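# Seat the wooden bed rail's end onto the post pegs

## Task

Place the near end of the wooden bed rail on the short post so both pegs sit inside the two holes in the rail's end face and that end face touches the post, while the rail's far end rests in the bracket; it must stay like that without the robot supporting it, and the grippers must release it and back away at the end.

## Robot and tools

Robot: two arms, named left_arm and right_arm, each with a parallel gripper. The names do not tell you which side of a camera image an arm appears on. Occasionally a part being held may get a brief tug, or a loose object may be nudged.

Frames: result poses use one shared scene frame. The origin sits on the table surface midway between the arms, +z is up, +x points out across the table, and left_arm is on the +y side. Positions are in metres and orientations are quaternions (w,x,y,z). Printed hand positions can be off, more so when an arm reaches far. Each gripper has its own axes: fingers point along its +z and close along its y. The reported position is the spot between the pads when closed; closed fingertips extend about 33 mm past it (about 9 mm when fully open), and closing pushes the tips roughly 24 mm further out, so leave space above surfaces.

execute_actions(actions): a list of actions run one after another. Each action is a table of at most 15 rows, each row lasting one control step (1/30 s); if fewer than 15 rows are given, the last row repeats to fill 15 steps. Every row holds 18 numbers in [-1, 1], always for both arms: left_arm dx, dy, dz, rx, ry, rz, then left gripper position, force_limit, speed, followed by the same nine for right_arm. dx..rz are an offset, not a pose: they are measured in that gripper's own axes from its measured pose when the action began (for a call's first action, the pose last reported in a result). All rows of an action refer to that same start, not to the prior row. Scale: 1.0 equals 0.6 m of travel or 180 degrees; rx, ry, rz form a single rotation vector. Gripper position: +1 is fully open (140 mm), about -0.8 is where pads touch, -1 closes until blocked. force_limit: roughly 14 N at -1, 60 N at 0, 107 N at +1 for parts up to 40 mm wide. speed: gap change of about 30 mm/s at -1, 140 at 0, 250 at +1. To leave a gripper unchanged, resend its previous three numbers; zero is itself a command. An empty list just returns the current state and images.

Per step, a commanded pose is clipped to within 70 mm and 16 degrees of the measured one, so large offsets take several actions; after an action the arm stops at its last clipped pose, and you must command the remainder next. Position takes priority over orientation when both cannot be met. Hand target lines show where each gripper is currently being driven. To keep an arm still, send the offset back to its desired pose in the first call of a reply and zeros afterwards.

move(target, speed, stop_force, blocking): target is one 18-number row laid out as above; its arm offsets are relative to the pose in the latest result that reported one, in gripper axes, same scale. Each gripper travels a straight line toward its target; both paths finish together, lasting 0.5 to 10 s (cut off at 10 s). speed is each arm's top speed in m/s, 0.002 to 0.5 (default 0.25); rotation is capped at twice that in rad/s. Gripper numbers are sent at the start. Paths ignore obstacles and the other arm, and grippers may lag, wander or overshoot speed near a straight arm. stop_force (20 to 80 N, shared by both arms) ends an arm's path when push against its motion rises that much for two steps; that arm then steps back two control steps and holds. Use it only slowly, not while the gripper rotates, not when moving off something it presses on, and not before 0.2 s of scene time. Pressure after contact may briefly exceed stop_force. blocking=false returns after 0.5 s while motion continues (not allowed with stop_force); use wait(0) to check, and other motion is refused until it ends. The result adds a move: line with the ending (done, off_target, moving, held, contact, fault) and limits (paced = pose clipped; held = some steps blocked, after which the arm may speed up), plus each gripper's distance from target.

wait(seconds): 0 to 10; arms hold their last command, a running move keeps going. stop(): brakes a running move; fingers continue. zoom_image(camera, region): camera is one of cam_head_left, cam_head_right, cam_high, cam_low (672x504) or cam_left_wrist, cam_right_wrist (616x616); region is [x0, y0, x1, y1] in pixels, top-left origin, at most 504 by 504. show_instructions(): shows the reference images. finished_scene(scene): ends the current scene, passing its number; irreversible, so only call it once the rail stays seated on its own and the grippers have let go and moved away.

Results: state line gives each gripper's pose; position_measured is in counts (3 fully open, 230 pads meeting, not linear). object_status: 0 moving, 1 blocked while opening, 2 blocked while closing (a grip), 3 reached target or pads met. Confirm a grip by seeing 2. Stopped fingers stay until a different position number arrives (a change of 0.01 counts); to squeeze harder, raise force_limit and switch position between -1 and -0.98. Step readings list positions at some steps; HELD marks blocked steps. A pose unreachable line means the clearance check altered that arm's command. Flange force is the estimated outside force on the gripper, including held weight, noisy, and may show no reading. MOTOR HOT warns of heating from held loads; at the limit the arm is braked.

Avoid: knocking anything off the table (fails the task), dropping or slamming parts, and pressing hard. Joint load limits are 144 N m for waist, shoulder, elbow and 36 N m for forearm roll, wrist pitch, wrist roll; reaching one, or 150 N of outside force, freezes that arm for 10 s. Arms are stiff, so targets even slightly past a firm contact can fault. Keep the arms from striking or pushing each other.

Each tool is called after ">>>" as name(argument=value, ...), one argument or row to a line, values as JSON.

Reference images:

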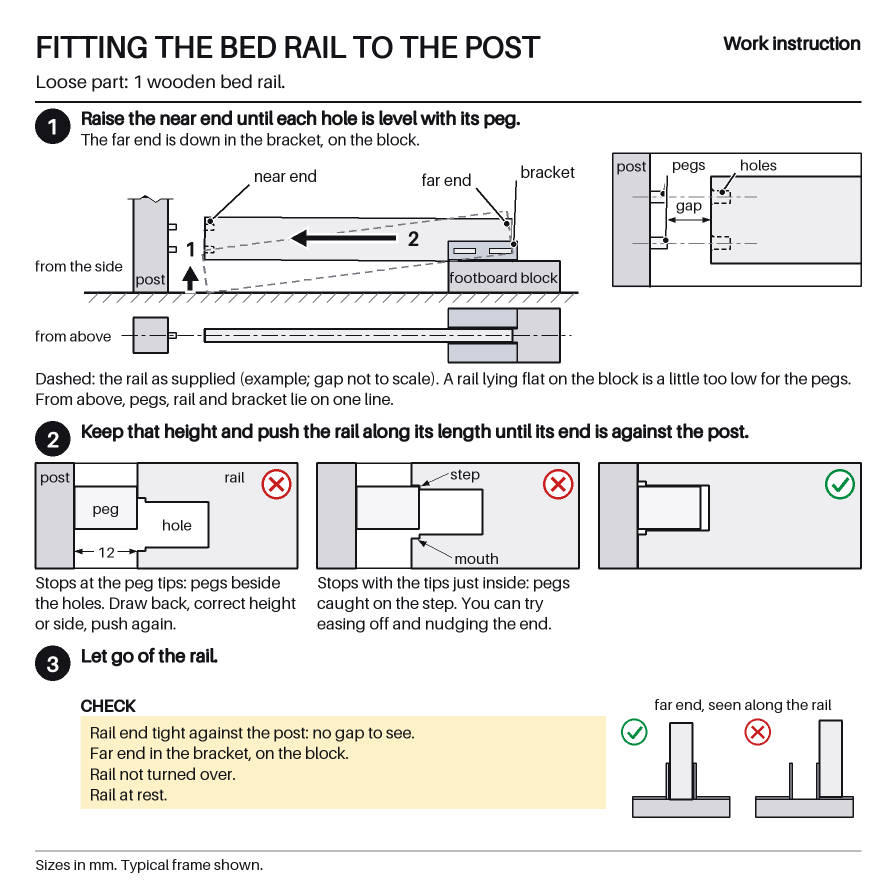

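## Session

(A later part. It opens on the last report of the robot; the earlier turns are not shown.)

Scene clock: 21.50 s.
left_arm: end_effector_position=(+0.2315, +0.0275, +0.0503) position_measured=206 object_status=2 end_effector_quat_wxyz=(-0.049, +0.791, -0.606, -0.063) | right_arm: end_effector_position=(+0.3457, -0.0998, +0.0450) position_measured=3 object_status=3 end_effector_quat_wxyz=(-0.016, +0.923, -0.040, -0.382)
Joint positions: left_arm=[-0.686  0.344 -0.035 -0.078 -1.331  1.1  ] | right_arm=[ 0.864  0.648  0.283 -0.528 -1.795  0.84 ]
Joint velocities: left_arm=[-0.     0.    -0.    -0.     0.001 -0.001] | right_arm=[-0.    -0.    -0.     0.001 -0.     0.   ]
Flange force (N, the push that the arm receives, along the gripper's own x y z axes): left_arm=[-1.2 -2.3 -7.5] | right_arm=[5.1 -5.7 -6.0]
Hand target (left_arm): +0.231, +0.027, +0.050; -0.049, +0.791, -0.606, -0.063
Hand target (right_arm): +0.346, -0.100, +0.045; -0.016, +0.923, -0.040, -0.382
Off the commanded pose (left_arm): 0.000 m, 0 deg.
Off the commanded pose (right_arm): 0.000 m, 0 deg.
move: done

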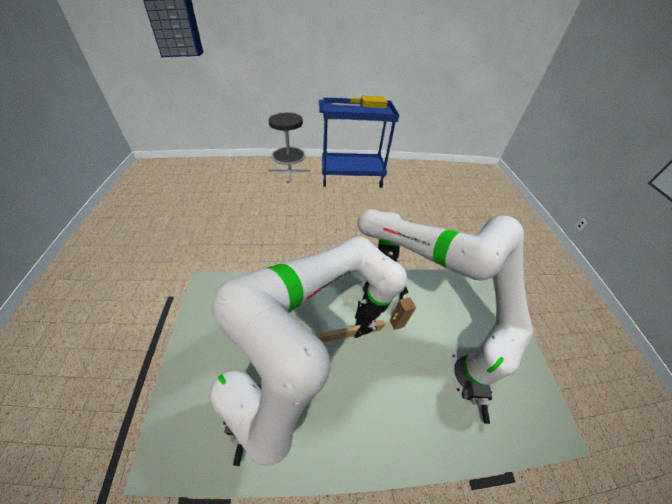

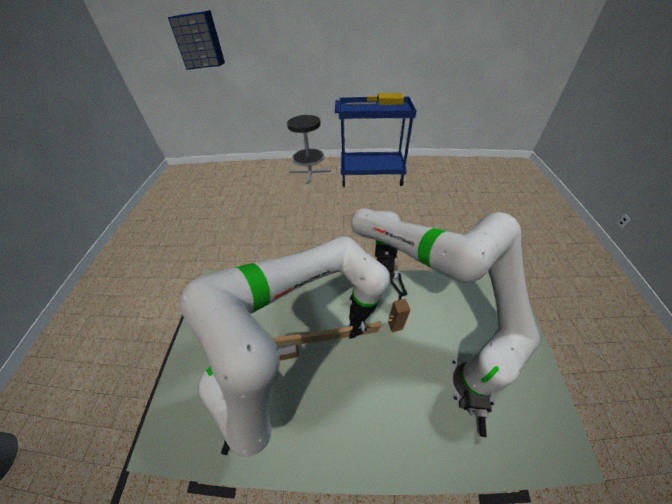

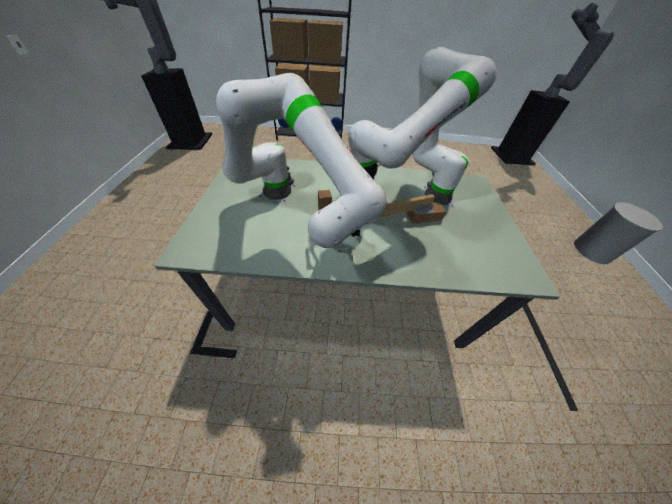

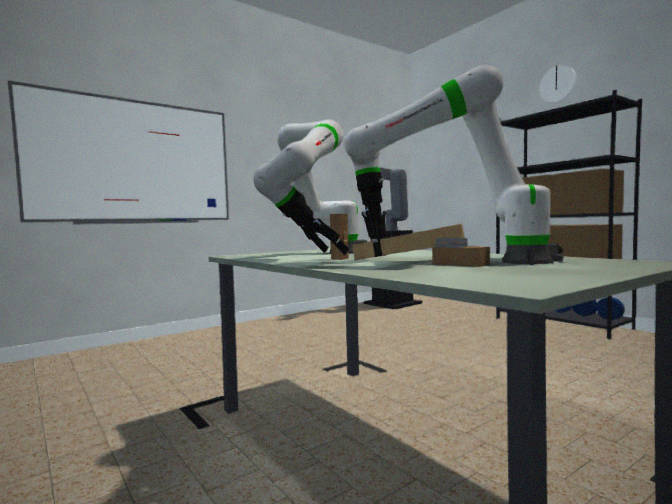

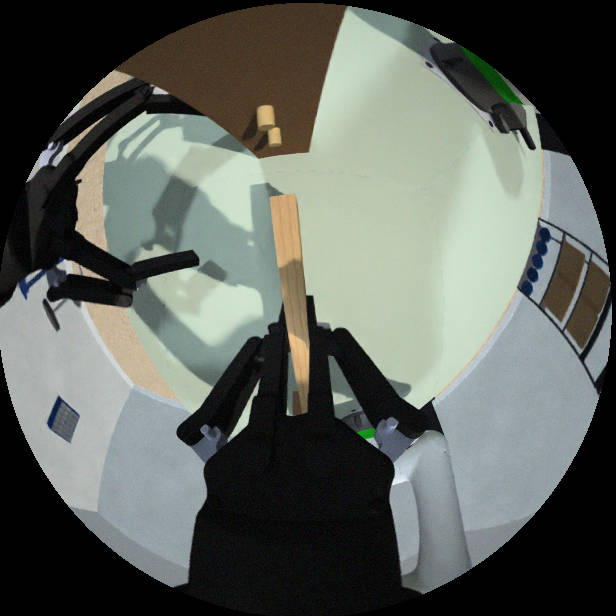

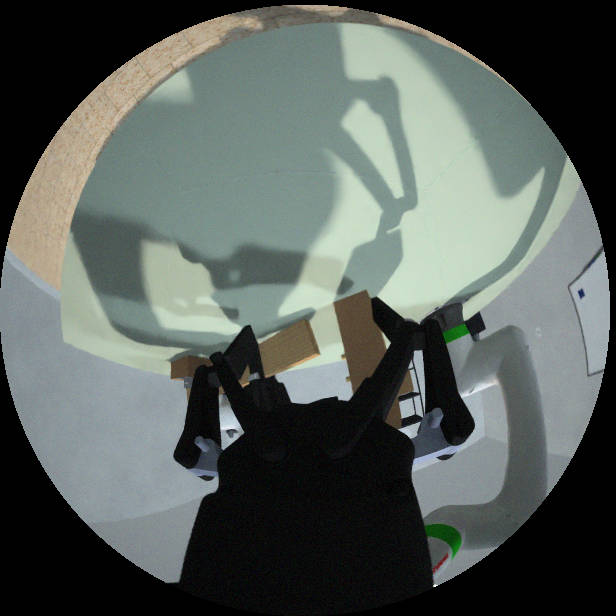

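>>> move(
  target=[-0.011, 0, -0.0708, 0, 0.0389, 0, -1, 0.2, -0.3, 0, 0, 0, 0, 0, 0, 1, 0, 0],
  speed=0.06,
)

>>> zoom_image(
  camera="cam_right_wrist",
  region=[285, 305, 365, 395],
)

>>> zoom_image(
  camera="cam_low",
  region=[320, 190, 500, 280],
)

Scene clock: 23.53 s.
left_arm: end_effector_position=(+0.2314, +0.0272, +0.0932) position_measured=206 object_status=2 end_effector_quat_wxyz=(-0.011, +0.794, -0.608, -0.014) | right_arm: end_effector_position=(+0.3457, -0.0999, +0.0450) position_measured=3 object_status=3 end_effector_quat_wxyz=(-0.016, +0.923, -0.040, -0.382)
Joint positions: left_arm=[-0.643  0.205 -0.114 -0.02  -1.283  1.039] | right_arm=[ 0.863  0.648  0.283 -0.528 -1.795  0.84 ]
Joint velocities: left_arm=[ 0.    -0.001 -0.001  0.    -0.001 -0.001] | right_arm=[-0.    -0.    -0.001  0.    -0.001 -0.   ]
Flange force (N, the push that the arm receives, along the gripper's own x y z axes): left_arm=[-3.3 -4.0 4.5] | right_arm=[5.9 -6.4 -3.5]
Hand target (left_arm): +0.231, +0.027, +0.093; -0.011, +0.794, -0.608, -0.014
Hand target (right_arm): +0.346, -0.100, +0.045; -0.016, +0.923, -0.040, -0.382
Off the commanded pose (left_arm): 0.000 m, 0 deg.
Off the commanded pose (right_arm): 0.000 m, 0 deg.
move: done

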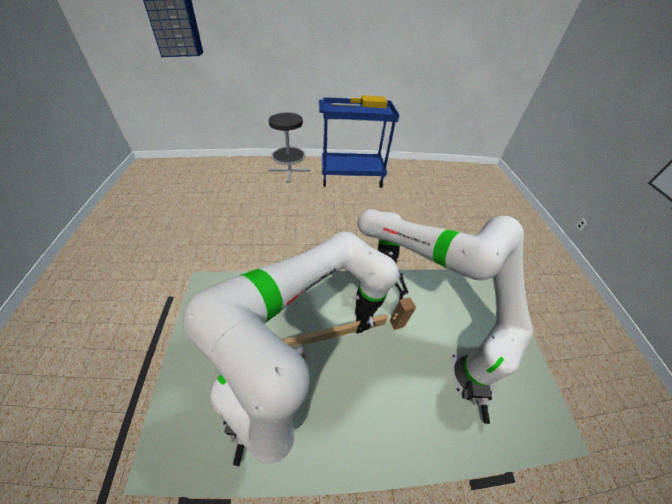

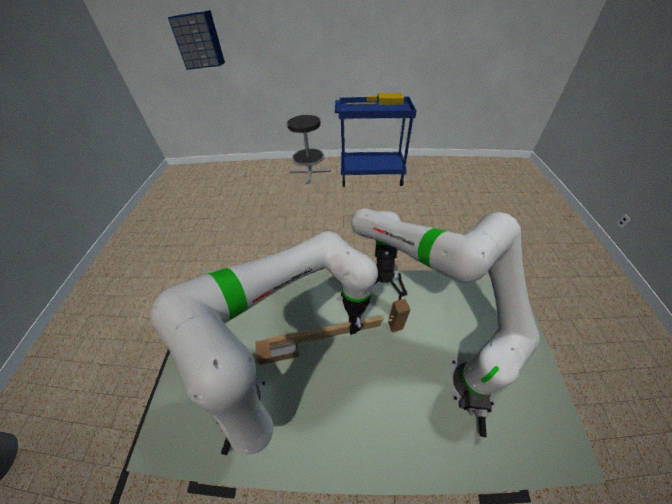

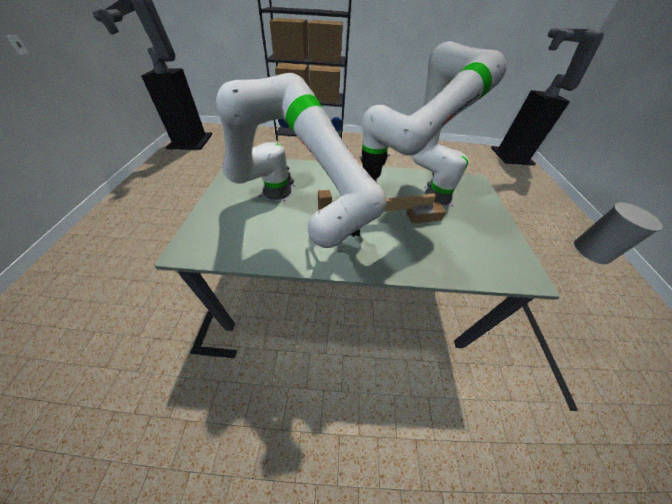

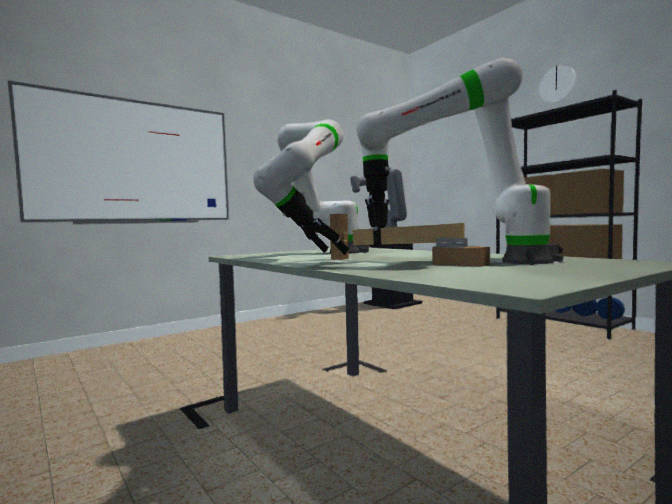

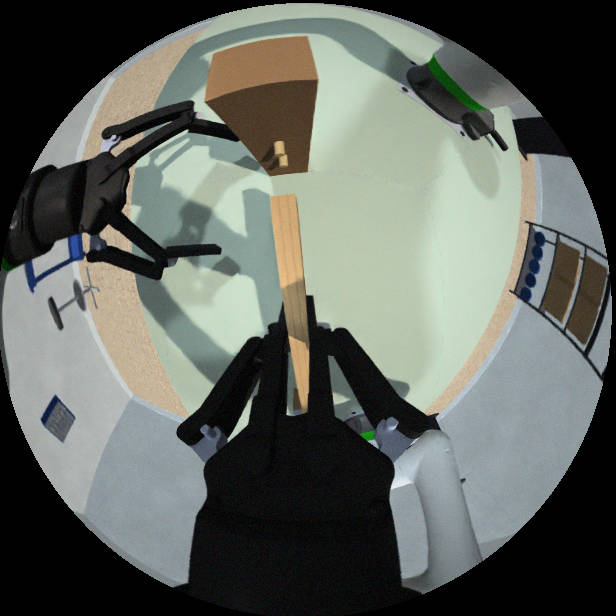

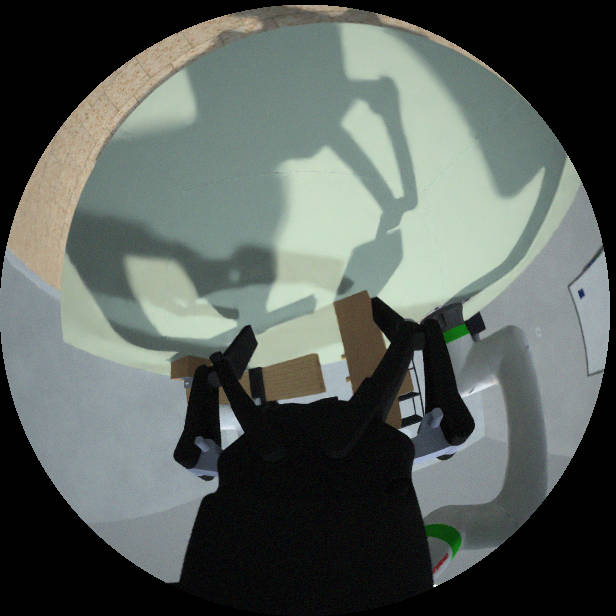

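Region (285, 305, 365, 395) of cam_right_wrist's 616x616 image, scaled by 5.600, with more detail than that image has.

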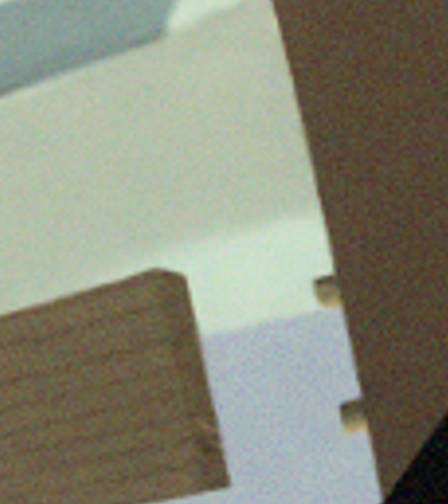

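Region (320, 190, 500, 280) of cam_low's 672x504 image, scaled by 2.800, with more detail than that image has.

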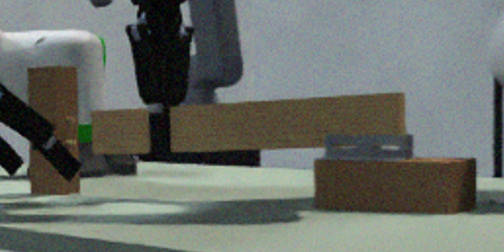

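>>> move(
  target=[0.0451, 0, 0.0026, 0, 0.0111, 0, -1, 0.2, -0.3, 0, 0, 0, 0, 0, 0, 1, 0, 0],
  speed=0.04,
)

>>> zoom_image(
  camera="cam_right_wrist",
  region=[295, 330, 375, 410],
)

>>> zoom_image(
  camera="cam_low",
  region=[320, 190, 500, 280],
)

>>> zoom_image(
  camera="cam_left_wrist",
  region=[235, 130, 335, 230],
)

Scene clock: 25.07 s.
left_arm: end_effector_position=(+0.2384, +0.0012, +0.0907) position_measured=206 object_status=2 end_effector_quat_wxyz=(-0.001, +0.794, -0.608, -0.000) | right_arm: end_effector_position=(+0.3457, -0.0998, +0.0450) position_measured=3 object_status=3 end_effector_quat_wxyz=(-0.016, +0.923, -0.040, -0.382)
Joint positions: left_arm=[-0.658  0.24  -0.082 -0.002 -1.25   1.049] | right_arm=[ 0.864  0.648  0.283 -0.528 -1.795  0.84 ]
Joint velocities: left_arm=[ 0.     0.001  0.001 -0.001 -0.     0.   ] | right_arm=[-0.    -0.     0.001  0.    -0.    -0.   ]
Flange force (N, the push that the arm receives, along the gripper's own x y z axes): left_arm=[-0.3 -5.4 0.7] | right_arm=[9.6 -7.8 -5.9]
Hand target (left_arm): +0.238, +0.001, +0.091; -0.001, +0.794, -0.608, -0.000
Hand target (right_arm): +0.346, -0.100, +0.045; -0.016, +0.923, -0.040, -0.382
Off the commanded pose (left_arm): 0.000 m, 0 deg.
Off the commanded pose (right_arm): 0.000 m, 0 deg.
move: done

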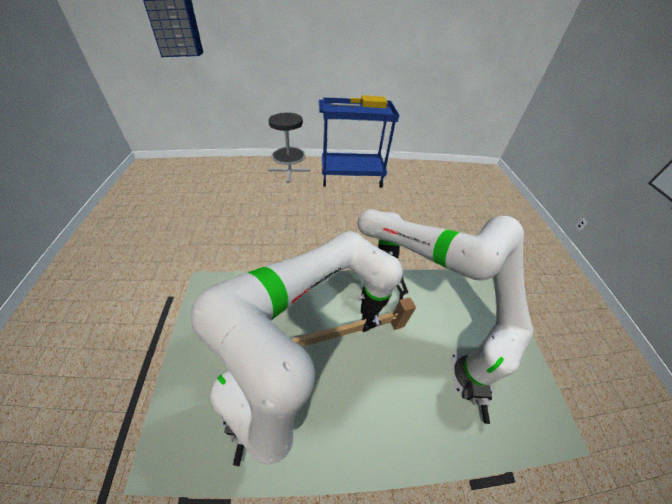

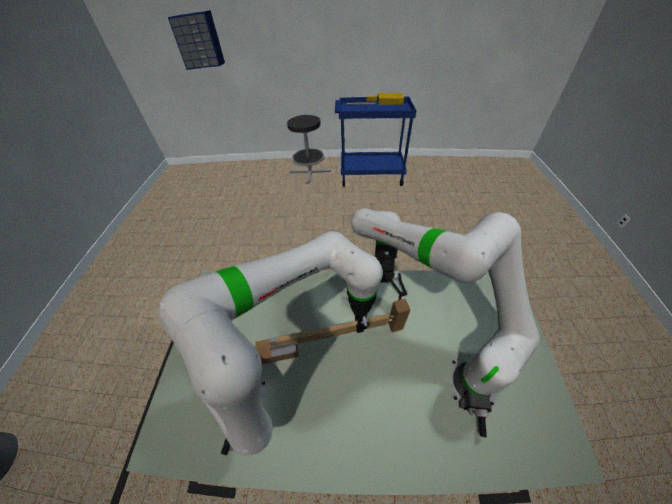

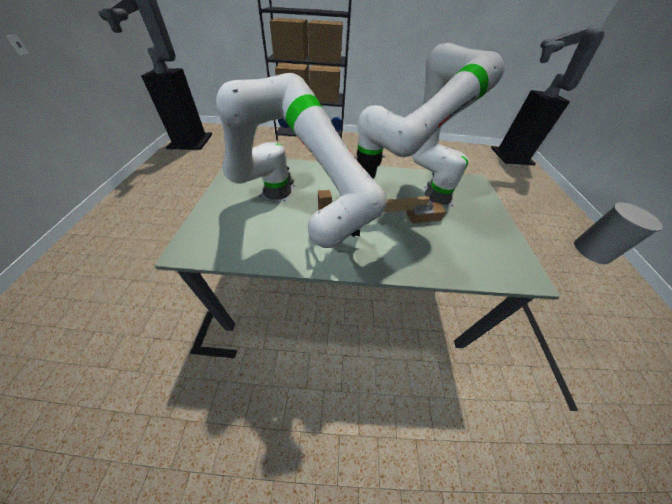

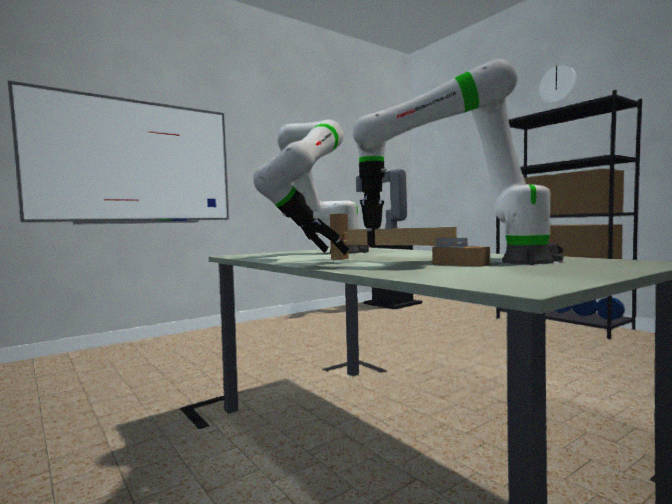

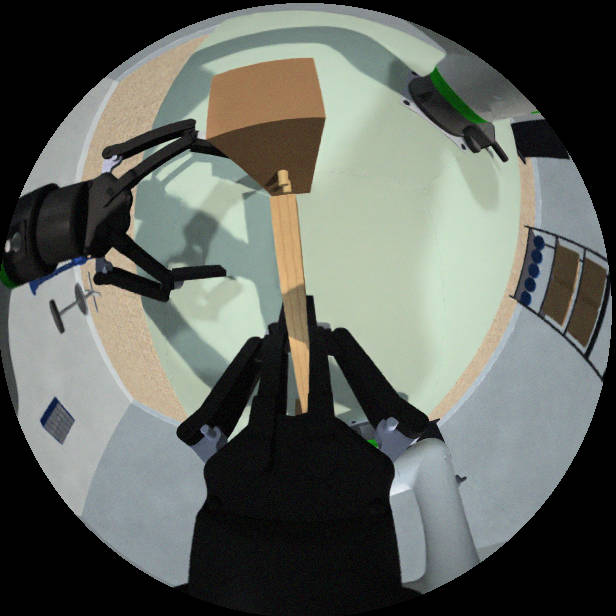

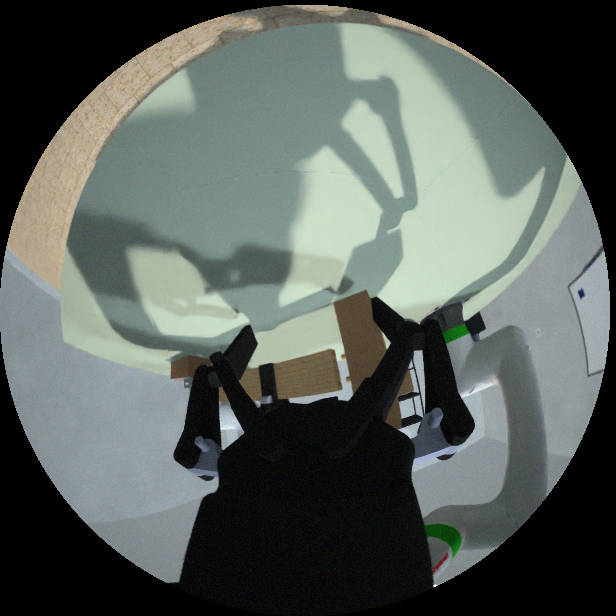

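Region (295, 330, 375, 410) of cam_right_wrist's 616x616 image, scaled by 6.300, with more detail than that image has.

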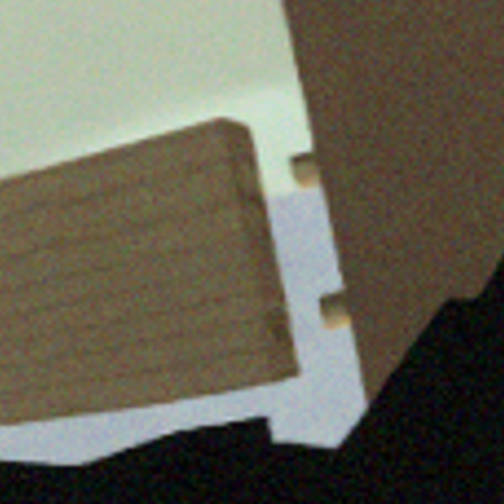

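Region (320, 190, 500, 280) of cam_low's 672x504 image, scaled by 2.800, with more detail than that image has.

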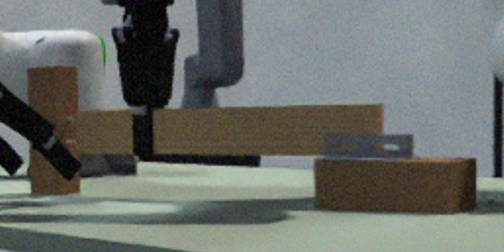

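Region (235, 130, 335, 230) of cam_left_wrist's 616x616 image, scaled by 5.040, with more detail than that image has.

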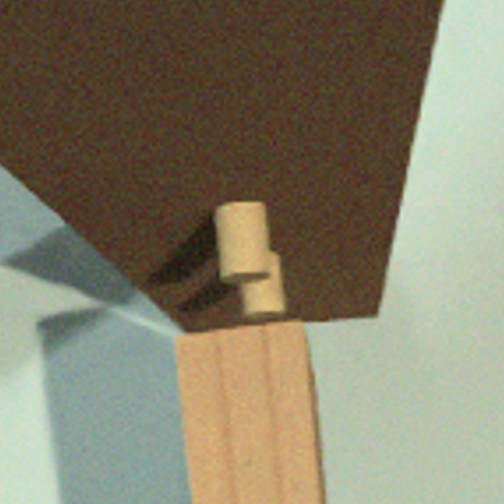

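>>> zoom_image(
  camera="cam_right_wrist",
  region=[320, 343, 360, 395],
)

>>> zoom_image(
  camera="cam_low",
  region=[410, 215, 500, 275],
)

Region (320, 343, 360, 395) of cam_right_wrist's 616x616 image, scaled by 9.692, with more detail than that image has; it fills the left 388 columns of this view, and the rest is white.

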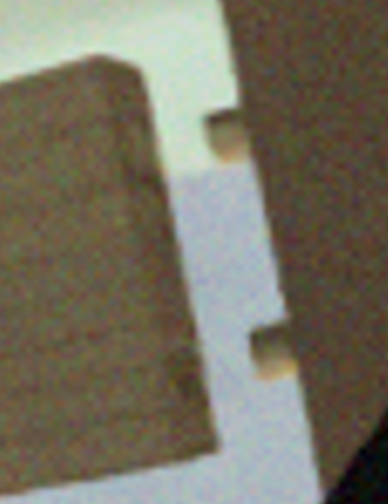

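Region (410, 215, 500, 275) of cam_low's 672x504 image, scaled by 5.600, with more detail than that image has.

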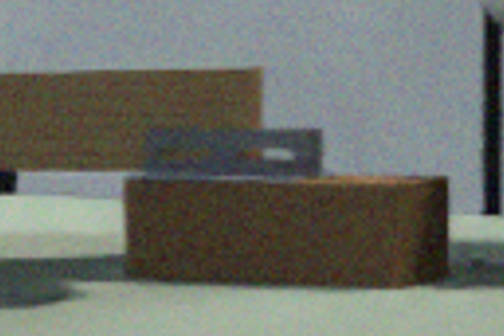

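>>> move(
  target=[0.0133, 0.0003, -0.0007, 0, 0, 0, -1, 0.2, -0.3, 0, 0, 0, 0, 0, 0, 1, 0, 0],
  speed=0.02,
)

>>> zoom_image(
  camera="cam_right_wrist",
  region=[320, 343, 360, 395],
)

>>> zoom_image(
  camera="cam_left_wrist",
  region=[255, 160, 315, 220],
)

Scene clock: 26.93 s.
left_arm: end_effector_position=(+0.2403, -0.0065, +0.0911) position_measured=206 object_status=2 end_effector_quat_wxyz=(-0.001, +0.794, -0.608, -0.000) | right_arm: end_effector_position=(+0.3457, -0.0999, +0.0450) position_measured=3 object_status=3 end_effector_quat_wxyz=(-0.016, +0.923, -0.040, -0.382)
Joint positions: left_arm=[-0.666  0.258 -0.058 -0.001 -1.256  1.057] | right_arm=[ 0.863  0.648  0.283 -0.528 -1.795  0.84 ]
Joint velocities: left_arm=[-0.001  0.002  0.001  0.001  0.     0.   ] | right_arm=[ 0.     0.     0.004 -0.    -0.    -0.001]
Flange force (N, the push that the arm receives, along the gripper's own x y z axes): left_arm=[-8.1 -0.5 4.3] | right_arm=[7.0 -8.3 -7.0]
Hand target (left_arm): +0.240, -0.007, +0.091; -0.001, +0.794, -0.608, -0.000
Hand target (right_arm): +0.346, -0.100, +0.045; -0.016, +0.923, -0.040, -0.382
Off the commanded pose (left_arm): 0.000 m, 0 deg.
Off the commanded pose (right_arm): 0.000 m, 0 deg.
move: done

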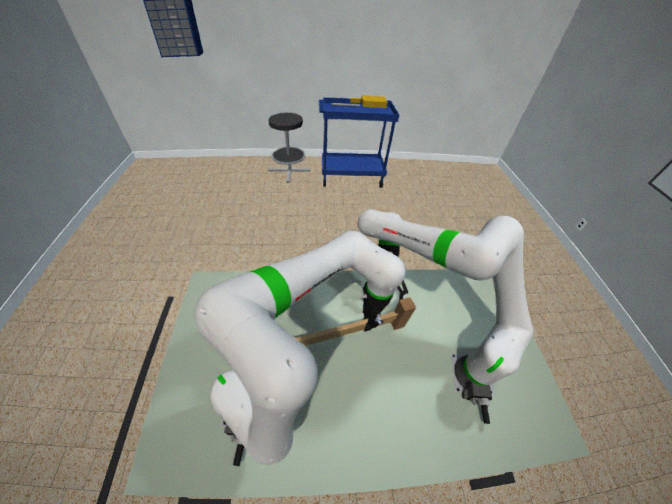

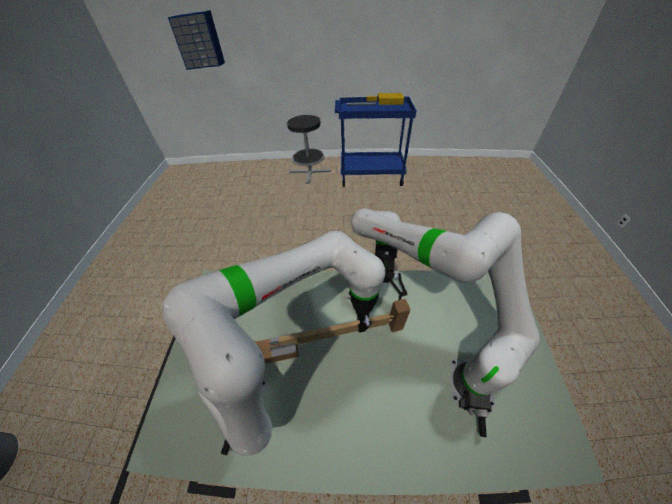

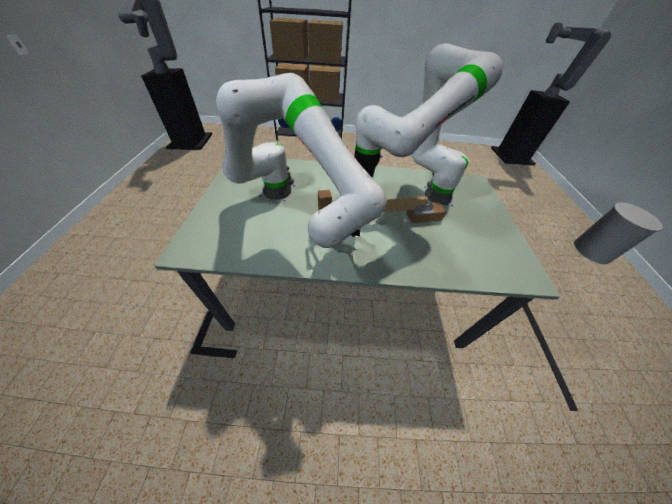

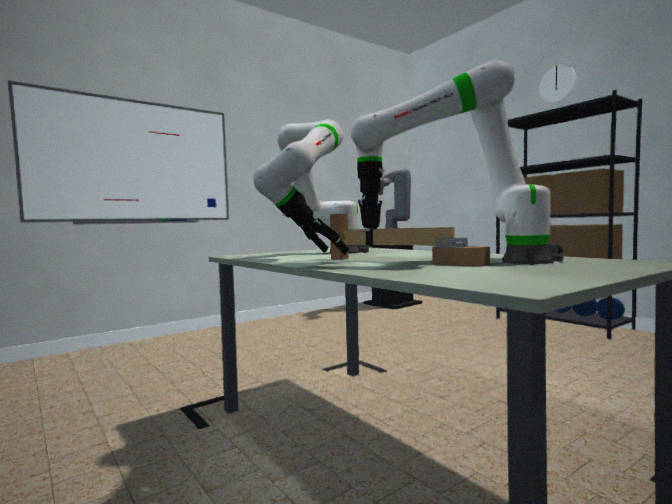

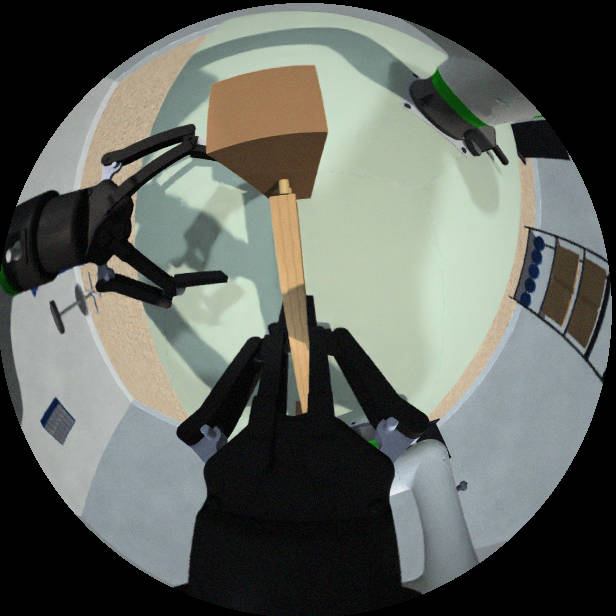

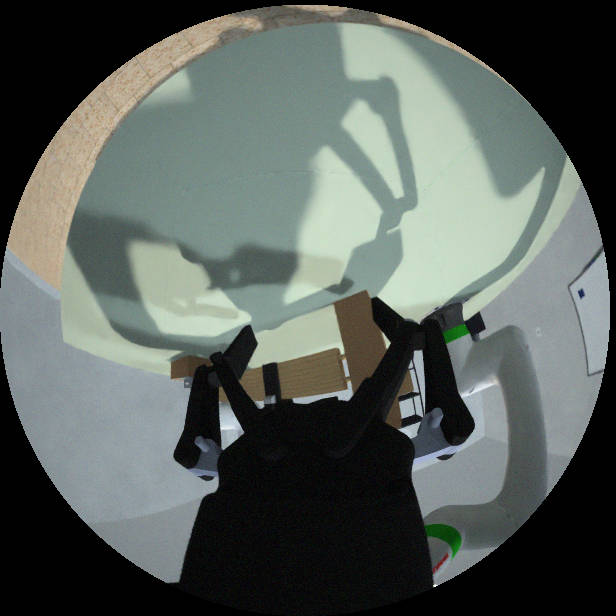

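Region (320, 343, 360, 395) of cam_right_wrist's 616x616 image, scaled by 9.692, with more detail than that image has; it fills the left 388 columns of this view, and the rest is white.

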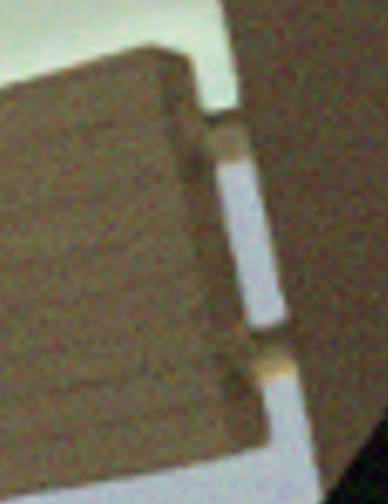

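Region (255, 160, 315, 220) of cam_left_wrist's 616x616 image, scaled by 8.400, with more detail than that image has.

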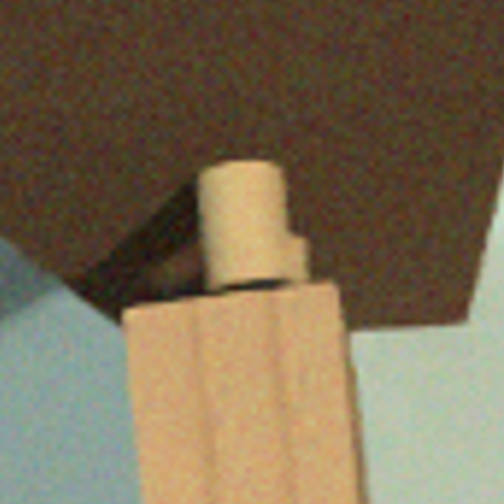

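>>> move(
  target=[0.028, 0.0002, 0, 0, 0, 0, -1, 0.2, -0.3, 0, 0, 0, 0, 0, 0, 1, 0, 0],
  speed=0.004,
  stop_force=20,
)

>>> zoom_image(
  camera="cam_right_wrist",
  region=[320, 343, 360, 395],
)

>>> zoom_image(
  camera="cam_left_wrist",
  region=[255, 160, 315, 220],
)

Scene clock: 29.27 s.
left_arm: end_effector_position=(+0.2414, -0.0113, +0.0911) position_measured=206 object_status=2 end_effector_quat_wxyz=(-0.001, +0.794, -0.608, -0.000) | right_arm: end_effector_position=(+0.3457, -0.0999, +0.0450) position_measured=3 object_status=3 end_effector_quat_wxyz=(-0.016, +0.923, -0.040, -0.382)
Joint positions: left_arm=[-0.671  0.269 -0.044 -0.001 -1.259  1.062] | right_arm=[ 0.863  0.648  0.283 -0.528 -1.795  0.84 ]
Joint velocities: left_arm=[ 0.    -0.002 -0.002  0.001  0.001 -0.   ] | right_arm=[ 0.    -0.001 -0.001 -0.001 -0.    -0.   ]
Flange force (N, the push that the arm receives, along the gripper's own x y z axes): left_arm=[-25.9 -6.4 -2.2] | right_arm=[6.0 -6.5 -5.2]
Hand target (left_arm): +0.242, -0.011, +0.091; -0.001, +0.794, -0.608, -0.000
Hand target (right_arm): +0.346, -0.100, +0.045; -0.016, +0.923, -0.040, -0.382
Off the commanded pose (left_arm): 0.012 m, 0 deg.
Off the commanded pose (right_arm): 0.000 m, 0 deg.
move: contact (left_arm)

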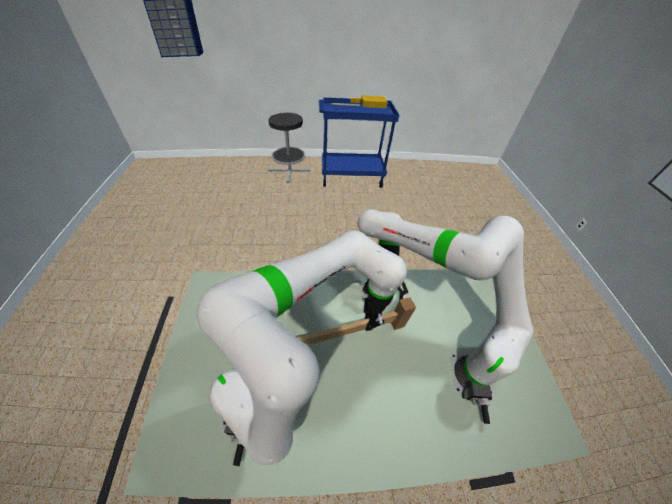

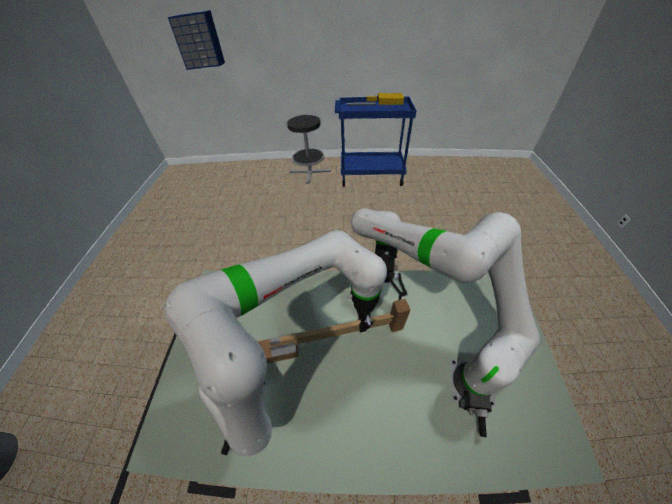

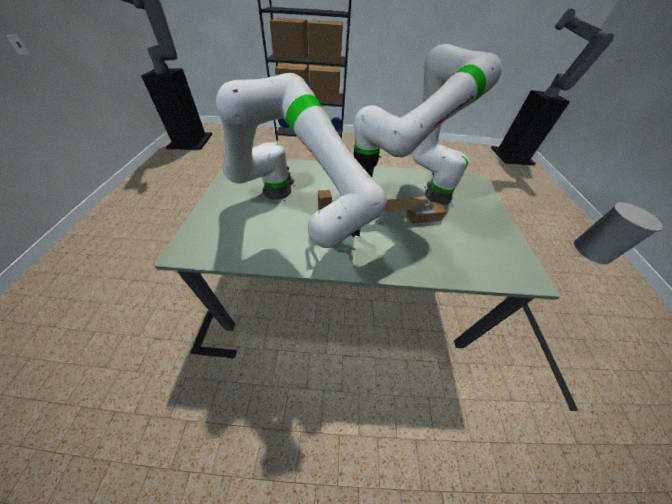

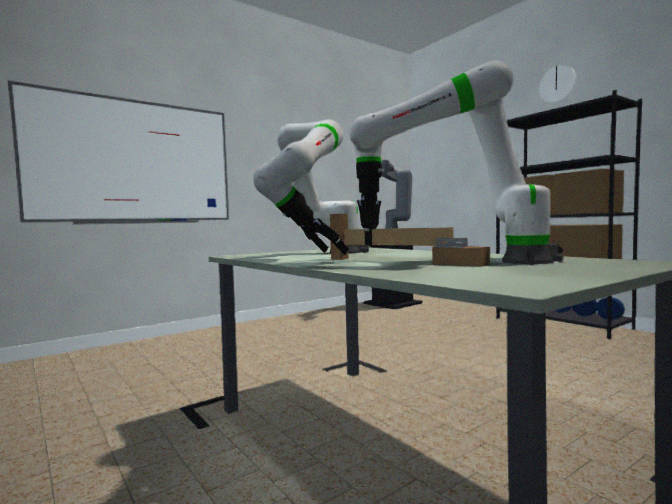

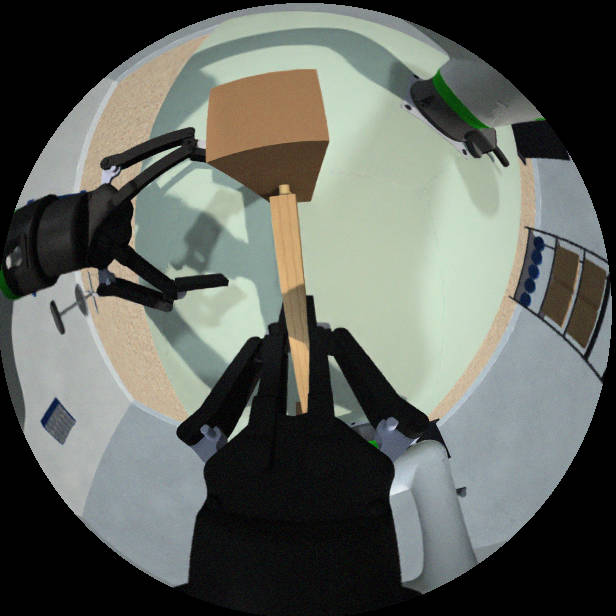

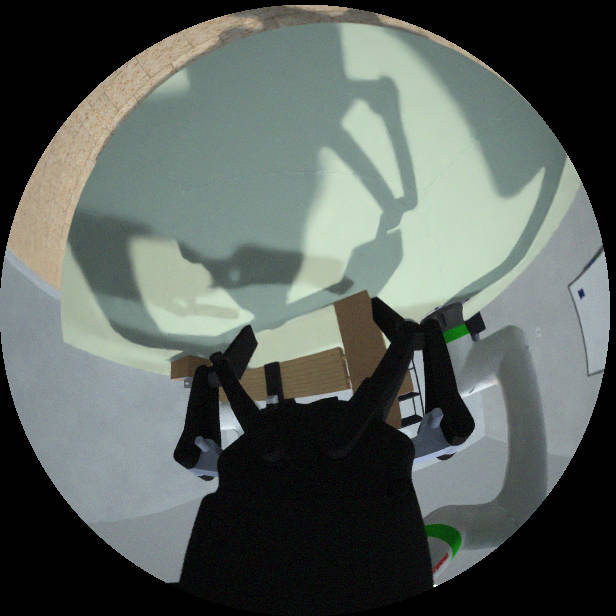

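Region (320, 343, 360, 395) of cam_right_wrist's 616x616 image, scaled by 9.692, with more detail than that image has; it fills the left 388 columns of this view, and the rest is white.

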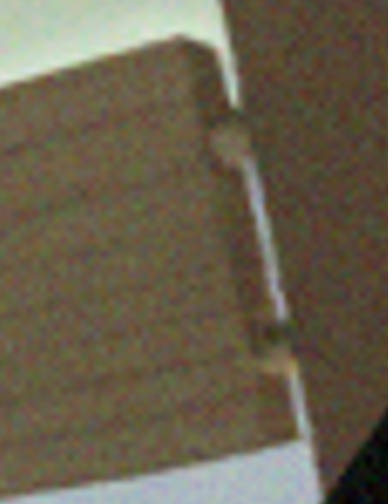

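Region (255, 160, 315, 220) of cam_left_wrist's 616x616 image, scaled by 8.400, with more detail than that image has.

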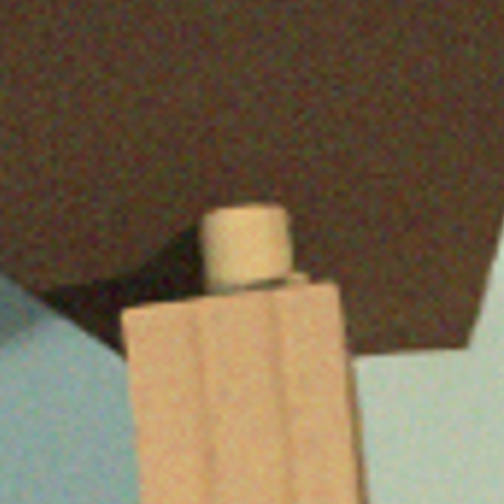

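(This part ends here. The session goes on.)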